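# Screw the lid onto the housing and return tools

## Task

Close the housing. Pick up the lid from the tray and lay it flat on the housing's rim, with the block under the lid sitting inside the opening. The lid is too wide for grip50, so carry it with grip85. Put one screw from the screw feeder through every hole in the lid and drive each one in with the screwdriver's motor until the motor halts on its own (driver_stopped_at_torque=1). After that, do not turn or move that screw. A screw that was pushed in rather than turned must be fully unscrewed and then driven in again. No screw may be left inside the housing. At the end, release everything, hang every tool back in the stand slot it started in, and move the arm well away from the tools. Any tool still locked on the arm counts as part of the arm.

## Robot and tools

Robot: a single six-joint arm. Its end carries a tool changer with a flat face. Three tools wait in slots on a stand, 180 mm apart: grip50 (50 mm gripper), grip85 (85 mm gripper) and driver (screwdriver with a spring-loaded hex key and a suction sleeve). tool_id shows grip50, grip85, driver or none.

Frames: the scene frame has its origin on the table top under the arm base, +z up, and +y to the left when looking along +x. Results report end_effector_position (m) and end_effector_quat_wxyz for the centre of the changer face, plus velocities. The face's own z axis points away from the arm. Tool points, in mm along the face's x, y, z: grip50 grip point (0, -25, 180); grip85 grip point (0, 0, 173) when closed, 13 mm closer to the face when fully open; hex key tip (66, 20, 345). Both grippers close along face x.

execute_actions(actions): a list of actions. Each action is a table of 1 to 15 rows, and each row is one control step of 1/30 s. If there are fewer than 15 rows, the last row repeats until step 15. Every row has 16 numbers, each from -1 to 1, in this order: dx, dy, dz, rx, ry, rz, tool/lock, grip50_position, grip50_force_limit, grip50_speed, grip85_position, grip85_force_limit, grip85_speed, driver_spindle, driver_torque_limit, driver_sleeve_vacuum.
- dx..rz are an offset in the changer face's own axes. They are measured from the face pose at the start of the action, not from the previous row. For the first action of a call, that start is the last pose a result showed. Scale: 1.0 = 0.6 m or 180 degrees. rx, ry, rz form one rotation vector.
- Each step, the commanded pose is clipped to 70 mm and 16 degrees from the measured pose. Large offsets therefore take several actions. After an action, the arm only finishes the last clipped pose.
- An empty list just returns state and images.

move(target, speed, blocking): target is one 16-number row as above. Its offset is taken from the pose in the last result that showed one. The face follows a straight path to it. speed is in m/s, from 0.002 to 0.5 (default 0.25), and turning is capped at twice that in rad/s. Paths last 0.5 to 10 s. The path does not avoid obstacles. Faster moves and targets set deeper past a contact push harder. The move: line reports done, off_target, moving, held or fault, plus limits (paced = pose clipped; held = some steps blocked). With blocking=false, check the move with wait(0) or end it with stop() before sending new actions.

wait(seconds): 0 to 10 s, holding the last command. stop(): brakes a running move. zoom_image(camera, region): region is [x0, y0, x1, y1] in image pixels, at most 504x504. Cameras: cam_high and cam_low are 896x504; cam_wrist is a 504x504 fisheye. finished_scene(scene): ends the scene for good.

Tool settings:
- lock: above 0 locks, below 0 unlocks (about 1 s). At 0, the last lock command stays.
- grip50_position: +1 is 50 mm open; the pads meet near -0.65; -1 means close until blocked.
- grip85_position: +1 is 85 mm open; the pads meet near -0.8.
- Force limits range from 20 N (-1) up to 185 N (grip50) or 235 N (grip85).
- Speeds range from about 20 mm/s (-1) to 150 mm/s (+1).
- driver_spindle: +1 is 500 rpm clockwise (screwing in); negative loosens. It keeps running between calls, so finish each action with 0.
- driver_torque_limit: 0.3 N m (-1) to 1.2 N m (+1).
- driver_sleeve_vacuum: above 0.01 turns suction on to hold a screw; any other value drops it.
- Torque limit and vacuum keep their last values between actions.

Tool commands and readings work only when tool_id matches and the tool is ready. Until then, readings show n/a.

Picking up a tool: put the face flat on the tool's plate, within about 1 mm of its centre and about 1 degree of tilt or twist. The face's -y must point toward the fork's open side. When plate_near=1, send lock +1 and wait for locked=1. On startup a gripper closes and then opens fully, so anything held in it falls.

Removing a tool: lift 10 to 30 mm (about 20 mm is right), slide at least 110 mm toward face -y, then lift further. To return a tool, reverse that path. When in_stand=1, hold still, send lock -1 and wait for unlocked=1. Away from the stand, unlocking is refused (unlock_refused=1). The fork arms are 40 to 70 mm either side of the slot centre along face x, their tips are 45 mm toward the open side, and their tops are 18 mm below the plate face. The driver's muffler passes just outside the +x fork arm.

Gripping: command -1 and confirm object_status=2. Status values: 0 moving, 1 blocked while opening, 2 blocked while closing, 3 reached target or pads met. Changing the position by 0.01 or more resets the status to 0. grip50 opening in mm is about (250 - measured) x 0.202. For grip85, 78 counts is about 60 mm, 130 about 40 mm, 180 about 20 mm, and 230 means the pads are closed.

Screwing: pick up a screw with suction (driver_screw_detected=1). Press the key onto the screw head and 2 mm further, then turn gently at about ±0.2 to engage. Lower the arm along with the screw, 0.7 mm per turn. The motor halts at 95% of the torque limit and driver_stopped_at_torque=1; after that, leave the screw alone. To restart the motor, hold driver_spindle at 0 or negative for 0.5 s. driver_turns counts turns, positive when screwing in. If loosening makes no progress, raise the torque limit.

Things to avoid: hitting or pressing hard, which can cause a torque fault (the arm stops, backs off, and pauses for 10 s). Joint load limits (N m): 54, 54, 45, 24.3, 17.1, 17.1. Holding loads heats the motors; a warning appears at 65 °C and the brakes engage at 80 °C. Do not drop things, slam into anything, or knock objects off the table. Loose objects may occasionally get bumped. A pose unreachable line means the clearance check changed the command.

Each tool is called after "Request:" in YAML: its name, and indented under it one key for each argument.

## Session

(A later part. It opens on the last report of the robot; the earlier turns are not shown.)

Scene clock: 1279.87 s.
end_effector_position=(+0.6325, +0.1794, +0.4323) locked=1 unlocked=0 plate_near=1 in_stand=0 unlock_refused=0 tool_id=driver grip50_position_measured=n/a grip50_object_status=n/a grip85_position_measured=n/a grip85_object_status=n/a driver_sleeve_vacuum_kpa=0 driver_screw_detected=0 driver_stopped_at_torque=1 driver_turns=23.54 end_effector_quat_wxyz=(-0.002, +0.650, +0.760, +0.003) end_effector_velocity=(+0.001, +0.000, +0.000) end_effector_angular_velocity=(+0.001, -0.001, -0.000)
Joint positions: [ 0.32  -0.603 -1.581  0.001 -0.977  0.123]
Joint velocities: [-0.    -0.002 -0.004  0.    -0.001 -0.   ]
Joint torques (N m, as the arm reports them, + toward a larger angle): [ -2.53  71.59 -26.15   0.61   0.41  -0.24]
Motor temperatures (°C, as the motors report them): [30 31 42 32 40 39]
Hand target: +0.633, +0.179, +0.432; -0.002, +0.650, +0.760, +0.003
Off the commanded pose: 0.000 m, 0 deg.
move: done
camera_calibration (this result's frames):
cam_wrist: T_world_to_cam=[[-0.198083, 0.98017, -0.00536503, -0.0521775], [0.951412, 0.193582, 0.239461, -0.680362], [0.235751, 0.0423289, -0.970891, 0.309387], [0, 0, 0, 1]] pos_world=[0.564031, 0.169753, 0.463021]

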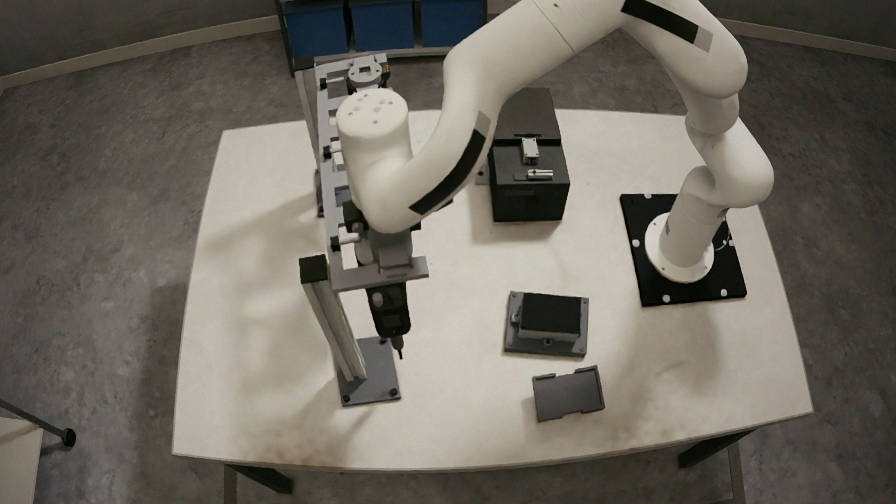

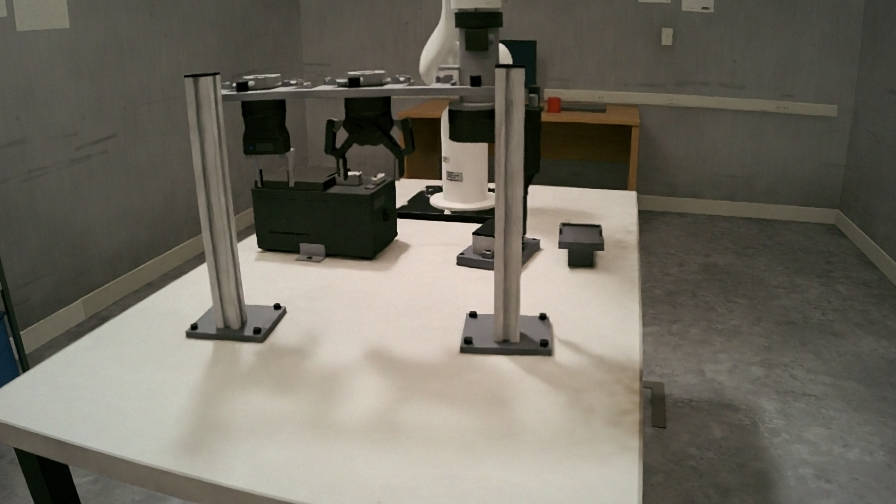

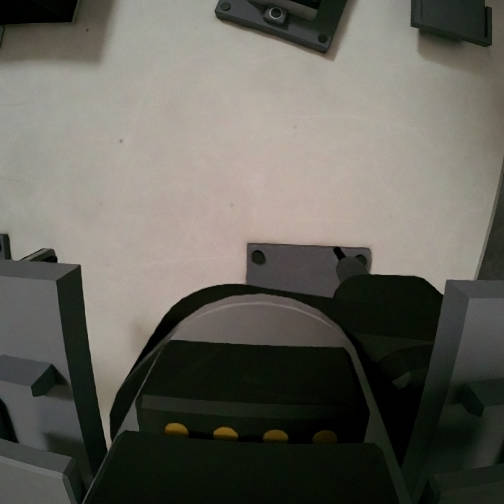

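Request:
move:
  target: [0.0003,0.0002,0.031,0,0,0,0,1,0,0,1,0,0,0,0,0]
  speed: 0.03

Scene clock: 1288.03 s.
end_effector_position=(+0.6326, +0.1797, +0.4138) locked=1 unlocked=0 plate_near=1 in_stand=1 unlock_refused=0 tool_id=driver grip50_position_measured=n/a grip50_object_status=n/a grip85_position_measured=n/a grip85_object_status=n/a driver_sleeve_vacuum_kpa=0 driver_screw_detected=0 driver_stopped_at_torque=1 driver_turns=23.54 end_effector_quat_wxyz=(-0.002, +0.650, +0.760, +0.003) end_effector_velocity=(+0.000, +0.000, +0.000) end_effector_angular_velocity=(+0.001, -0.002, -0.000)
Joint positions: [ 0.32  -0.617 -1.559  0.001 -0.941  0.123]
Joint velocities: [ 0.     0.001 -0.     0.001  0.002  0.   ]
Joint torques (N m, as the arm reports them, + toward a larger angle): [ -2.32  72.47 -25.64   0.63   0.45  -0.37]
Motor temperatures (°C, as the motors report them): [30 31 42 32 40 39]
Hand target: +0.633, +0.180, +0.414; -0.002, +0.650, +0.760, +0.003
Off the commanded pose: 0.000 m, 0 deg.
move: done
camera_calibration (this result's frames):
cam_wrist: T_world_to_cam=[[-0.19803, 0.980181, -0.00538527, -0.0525694], [0.951389, 0.193529, 0.239594, -0.676144], [0.235888, 0.0423232, -0.970858, 0.291314], [0, 0, 0, 1]] pos_world=[0.564148, 0.170052, 0.444542]

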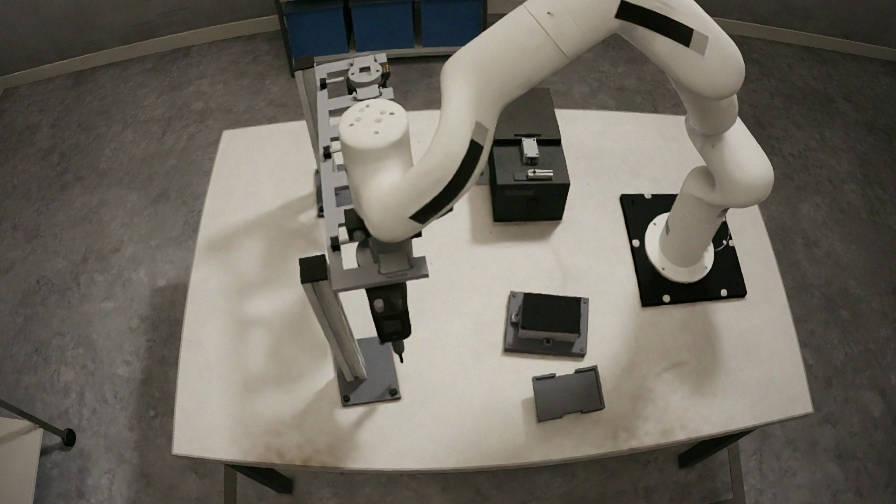

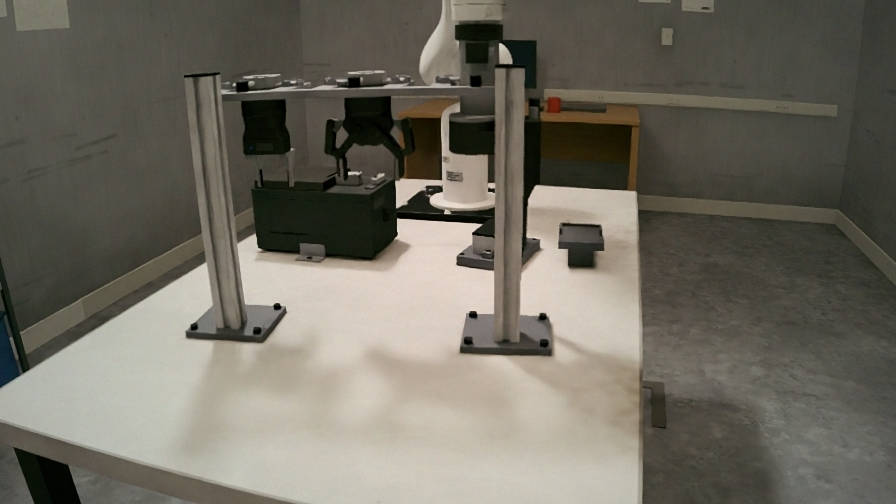

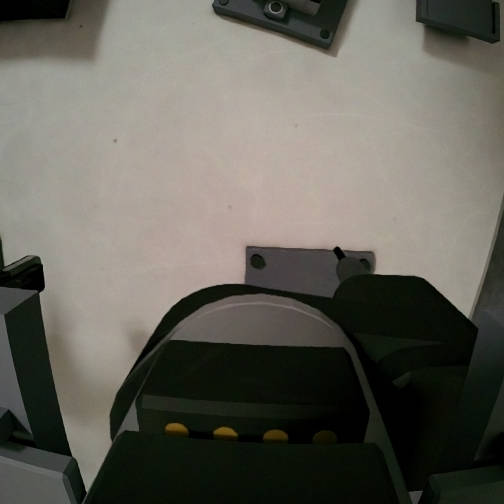

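in_stand=1 at 1.3 mm above. Lower by ~1 mm more, then unlock.

Request:
execute_actions:
  actions:
    - [[0,0,0.0018,0,0,0,0,1,0,0,1,0,0,0,0,0]]
    - [[0,0,0,0,0,0,-1,1,0,0,1,0,0,0,0,0]]
    - [[0,0,0,0,0,0,-1,1,0,0,1,0,0,0,0,0]]
    - [[0,0,0,0,0,0,-1,1,0,0,1,0,0,0,0,0]]

Scene clock: 1293.53 s.
end_effector_position=(+0.6326, +0.1798, +0.4131) locked=0 unlocked=1 plate_near=0 in_stand=1 unlock_refused=0 tool_id=none grip50_position_measured=n/a grip50_object_status=n/a grip85_position_measured=n/a grip85_object_status=n/a driver_sleeve_vacuum_kpa=n/a driver_screw_detected=n/a driver_stopped_at_torque=n/a driver_turns=n/a end_effector_quat_wxyz=(-0.002, +0.650, +0.760, +0.003) end_effector_velocity=(-0.000, +0.000, -0.000) end_effector_angular_velocity=(-0.001, +0.002, +0.000)
Joint positions: [ 0.32  -0.618 -1.558  0.001 -0.939  0.123]
Joint velocities: [ 0.001 -0.001 -0.    -0.    -0.002  0.001]
Joint torques (N m, as the arm reports them, + toward a larger angle): [ -1.76  48.49 -16.93   0.32   0.27  -0.3 ]
Motor temperatures (°C, as the motors report them): [30 31 42 32 40 39]
Hand target: +0.633, +0.180, +0.413; -0.002, +0.650, +0.760, +0.003
Off the commanded pose: 0.000 m, 0 deg.
Step readings (end_effector_position; steps 1 to 15: 1st action; 16 to 30: 2nd action; 31 to 45: 3rd action; 46 to 60: 4th action):
0: (+0.6326, +0.1797, +0.4137)
1: (+0.6326, +0.1797, +0.4137)
2: (+0.6326, +0.1797, +0.4136)
4: (+0.6326, +0.1797, +0.4132)
8: (+0.6326, +0.1797, +0.4127)
15: (+0.6326, +0.1797, +0.4128)
16: (+0.6324, +0.1797, +0.4121)
17: (+0.6323, +0.1796, +0.4121)
19: (+0.6324, +0.1796, +0.4122)
23: (+0.6325, +0.1796, +0.4124)
30: (+0.6326, +0.1798, +0.4130)
31: (+0.6327, +0.1798, +0.4131)
32: (+0.6327, +0.1798, +0.4132)
34: (+0.6327, +0.1798, +0.4134)
38: (+0.6327, +0.1798, +0.4134)
45: (+0.6326, +0.1798, +0.4131)
46: (+0.6326, +0.1798, +0.4131)
47: (+0.6326, +0.1798, +0.4131)
49: (+0.6326, +0.1798, +0.4131)
53: (+0.6326, +0.1798, +0.4131)
60: end_effector_position above
camera_calibration (this result's frames):
cam_wrist: T_world_to_cam=[[-0.197936, 0.980201, -0.00522568, -0.0527347], [0.951296, 0.193379, 0.240084, -0.676154], [0.236342, 0.0425501, -0.970738, 0.290209], [0, 0, 0, 1]] pos_world=[0.564196, 0.170096, 0.443776]

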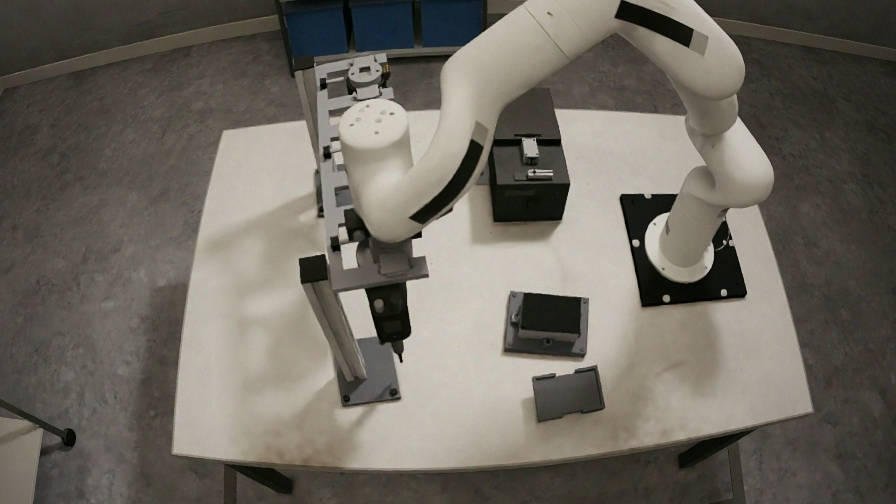

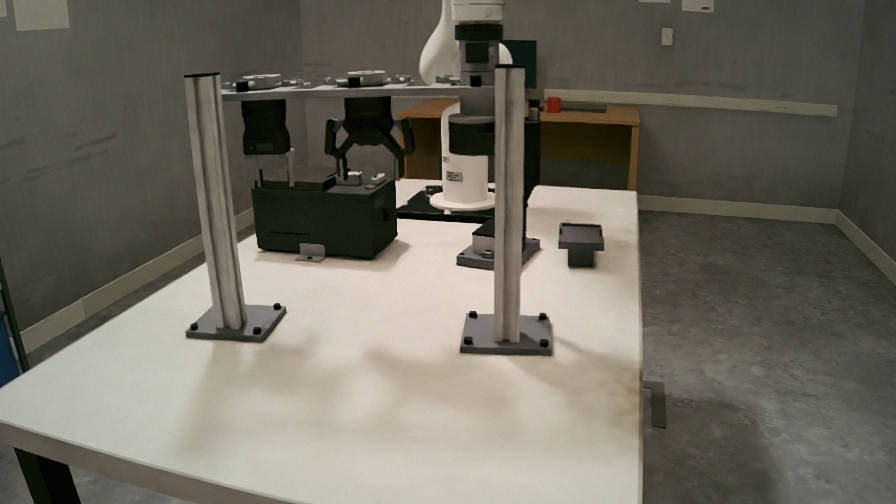

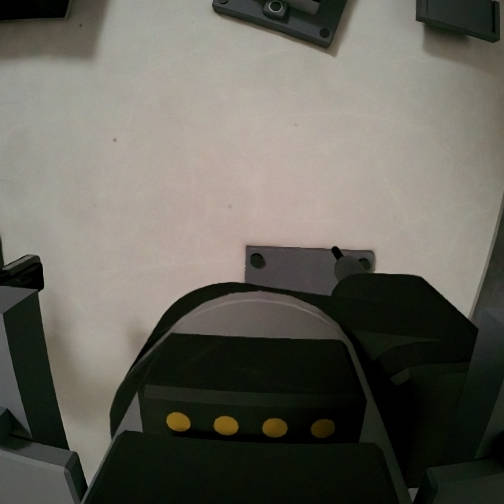

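Request:
execute_actions:
  actions: []

Scene clock: 1309.27 s.
end_effector_position=(+0.6326, +0.1798, +0.4131) locked=0 unlocked=1 plate_near=0 in_stand=1 unlock_refused=0 tool_id=none grip50_position_measured=n/a grip50_object_status=n/a grip85_position_measured=n/a grip85_object_status=n/a driver_sleeve_vacuum_kpa=n/a driver_screw_detected=n/a driver_stopped_at_torque=n/a driver_turns=n/a end_effector_quat_wxyz=(-0.002, +0.650, +0.760, +0.003) end_effector_velocity=(-0.000, -0.000, -0.000) end_effector_angular_velocity=(+0.000, +0.002, -0.002)
Joint positions: [ 0.32  -0.618 -1.558  0.001 -0.939  0.123]
Joint velocities: [-0.001  0.     0.     0.001 -0.001  0.   ]
Joint torques (N m, as the arm reports them, + toward a larger angle): [ -1.38  48.57 -17.81   0.58   0.34  -0.25]
Motor temperatures (°C, as the motors report them): [30 32 42 32 40 39]
Hand target: +0.633, +0.180, +0.413; -0.002, +0.650, +0.760, +0.003
Off the commanded pose: 0.000 m, 0 deg.
camera_calibration (this result's frames):
cam_wrist: T_world_to_cam=[[-0.197939, 0.9802, -0.00522271, -0.0527362], [0.951289, 0.19338, 0.240111, -0.676168], [0.236366, 0.0425589, -0.970731, 0.290203], [0, 0, 0, 1]] pos_world=[0.564199, 0.170099, 0.443789]

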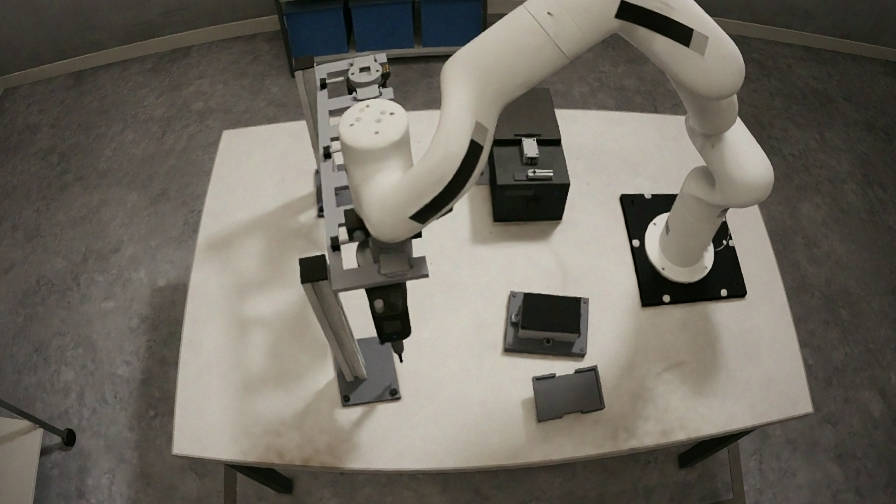

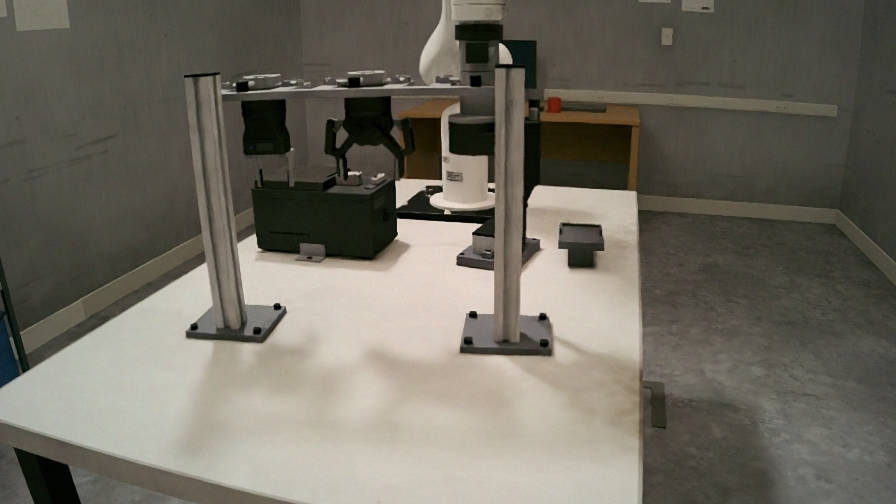

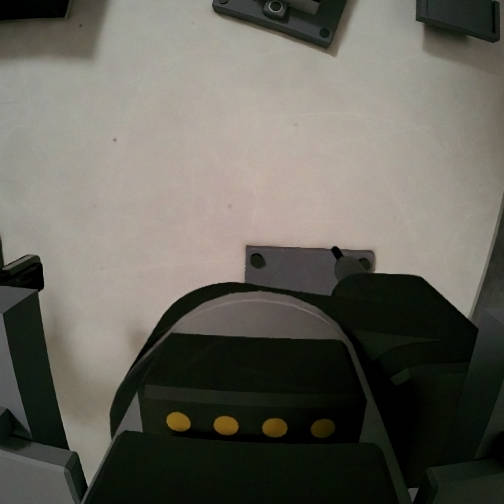

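Request:
move:
  target: [0,0,-0.1,0,0,0,0,1,0,0,1,0,0,0,0,0]
  speed: 0.08

Request:
move:
  target: [-0.216,-0.557,-0.1,0,0,0,0,1,0,0,1,0,0,0,0,0]
  speed: 0.25

Request:
zoom_image:
  camera: "cam_high"
  region: [470,270,640,440]

Scene clock: 1321.17 s.
end_effector_position=(+0.6326, +0.1794, +0.4728) locked=0 unlocked=1 plate_near=0 in_stand=0 unlock_refused=0 tool_id=none grip50_position_measured=n/a grip50_object_status=n/a grip85_position_measured=n/a grip85_object_status=n/a driver_sleeve_vacuum_kpa=n/a driver_screw_detected=n/a driver_stopped_at_torque=n/a driver_turns=n/a end_effector_quat_wxyz=(-0.002, +0.650, +0.760, +0.003) end_effector_velocity=(+0.000, -0.000, +0.000) end_effector_angular_velocity=(-0.000, +0.001, +0.000)
Joint positions: [ 0.32  -0.58  -1.637  0.001 -1.057  0.123]
Joint velocities: [-0.    -0.    -0.001  0.    -0.002 -0.001]
Joint torques (N m, as the arm reports them, + toward a larger angle): [ -1.55  48.04 -18.01   0.36  -0.04  -0.28]
Motor temperatures (°C, as the motors report them): [30 32 41 32 40 39]
Hand target: +0.633, +0.179, +0.473; -0.002, +0.650, +0.760, +0.003
Off the commanded pose: 0.000 m, 0 deg.
move: done
camera_calibration (this result's frames):
cam_wrist: T_world_to_cam=[[-0.198109, 0.980167, -0.00514309, -0.0520448], [0.951326, 0.193538, 0.239837, -0.690284], [0.236076, 0.0426211, -0.970799, 0.348427], [0, 0, 0, 1]] pos_world=[0.564119, 0.169758, 0.503541]

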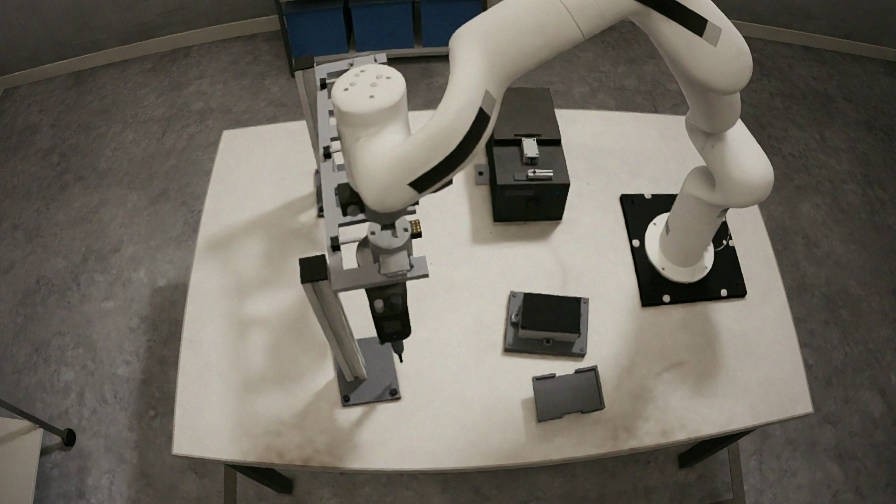

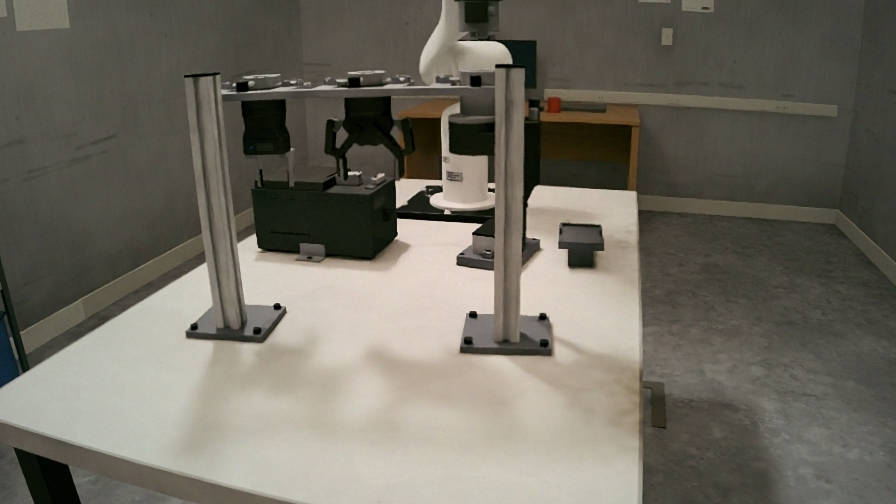

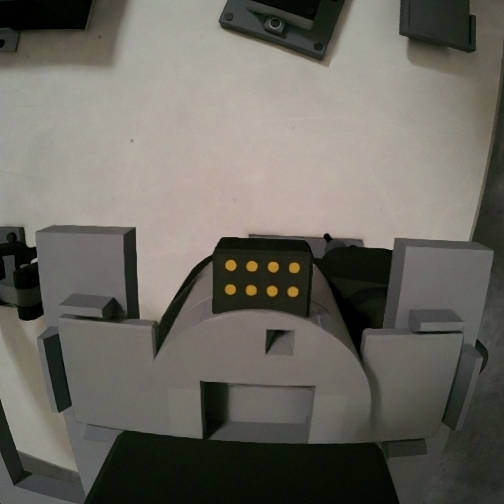

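Scene clock: 1323.17 s.
end_effector_position=(+0.3225, -0.0004, +0.5315) locked=0 unlocked=1 plate_near=0 in_stand=0 unlock_refused=0 tool_id=none grip50_position_measured=n/a grip50_object_status=n/a grip85_position_measured=n/a grip85_object_status=n/a driver_sleeve_vacuum_kpa=n/a driver_screw_detected=n/a driver_stopped_at_torque=n/a driver_turns=n/a end_effector_quat_wxyz=(-0.002, +0.650, +0.760, +0.003) end_effector_velocity=(-0.001, -0.001, +0.000) end_effector_angular_velocity=(+0.000, -0.001, -0.001)
Joint positions: [ 0.048  0.325 -0.77   0.001 -1.094 -0.149]
Joint velocities: [-0.002  0.003  0.002  0.    -0.001 -0.001]
Joint torques (N m, as the arm reports them, + toward a larger angle): [ -2.65   4.18 -18.01   0.25   0.04  -0.31]
Motor temperatures (°C, as the motors report them): [30 32 41 32 40 39]
Hand target: +0.322, -0.000, +0.532; -0.002, +0.650, +0.760, +0.003
Off the commanded pose: 0.001 m, 0 deg.
move: done
camera_calibration (this result's frames):
cam_wrist: T_world_to_cam=[[-0.198259, 0.980134, -0.00547387, 0.0633132], [0.95124, 0.193754, 0.240003, -0.374696], [0.236295, 0.0423756, -0.970757, 0.486168], [0, 0, 0, 1]] pos_world=[0.254099, -0.010058, 0.562225]

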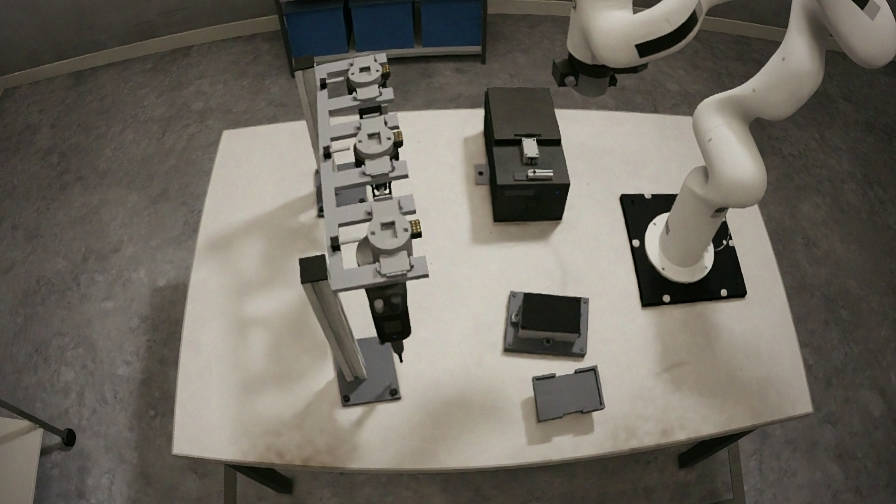

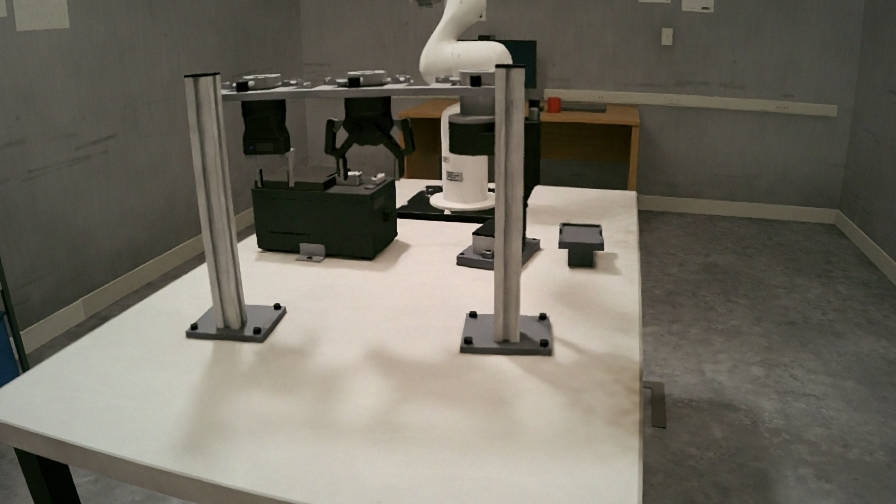

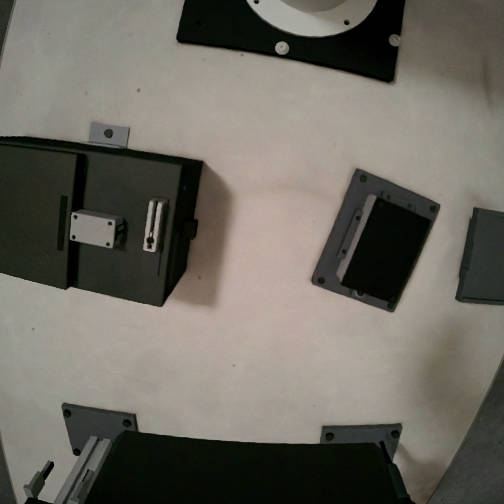

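Region (470, 270, 640, 440) of cam_high's 896x504 image, scaled by 2.965, with more detail than that image has.

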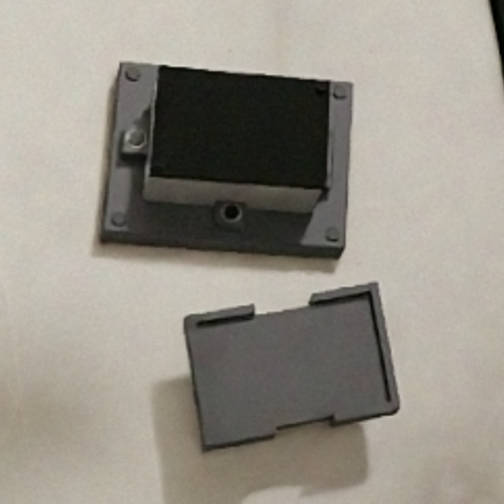

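The lid is on the housing, the tray is empty, both screws are in at diagonal corners, all three tools are in the stand, and the arm is clear.

Request:
finished_scene:
  scene: 2

The scene is finished: the task was done.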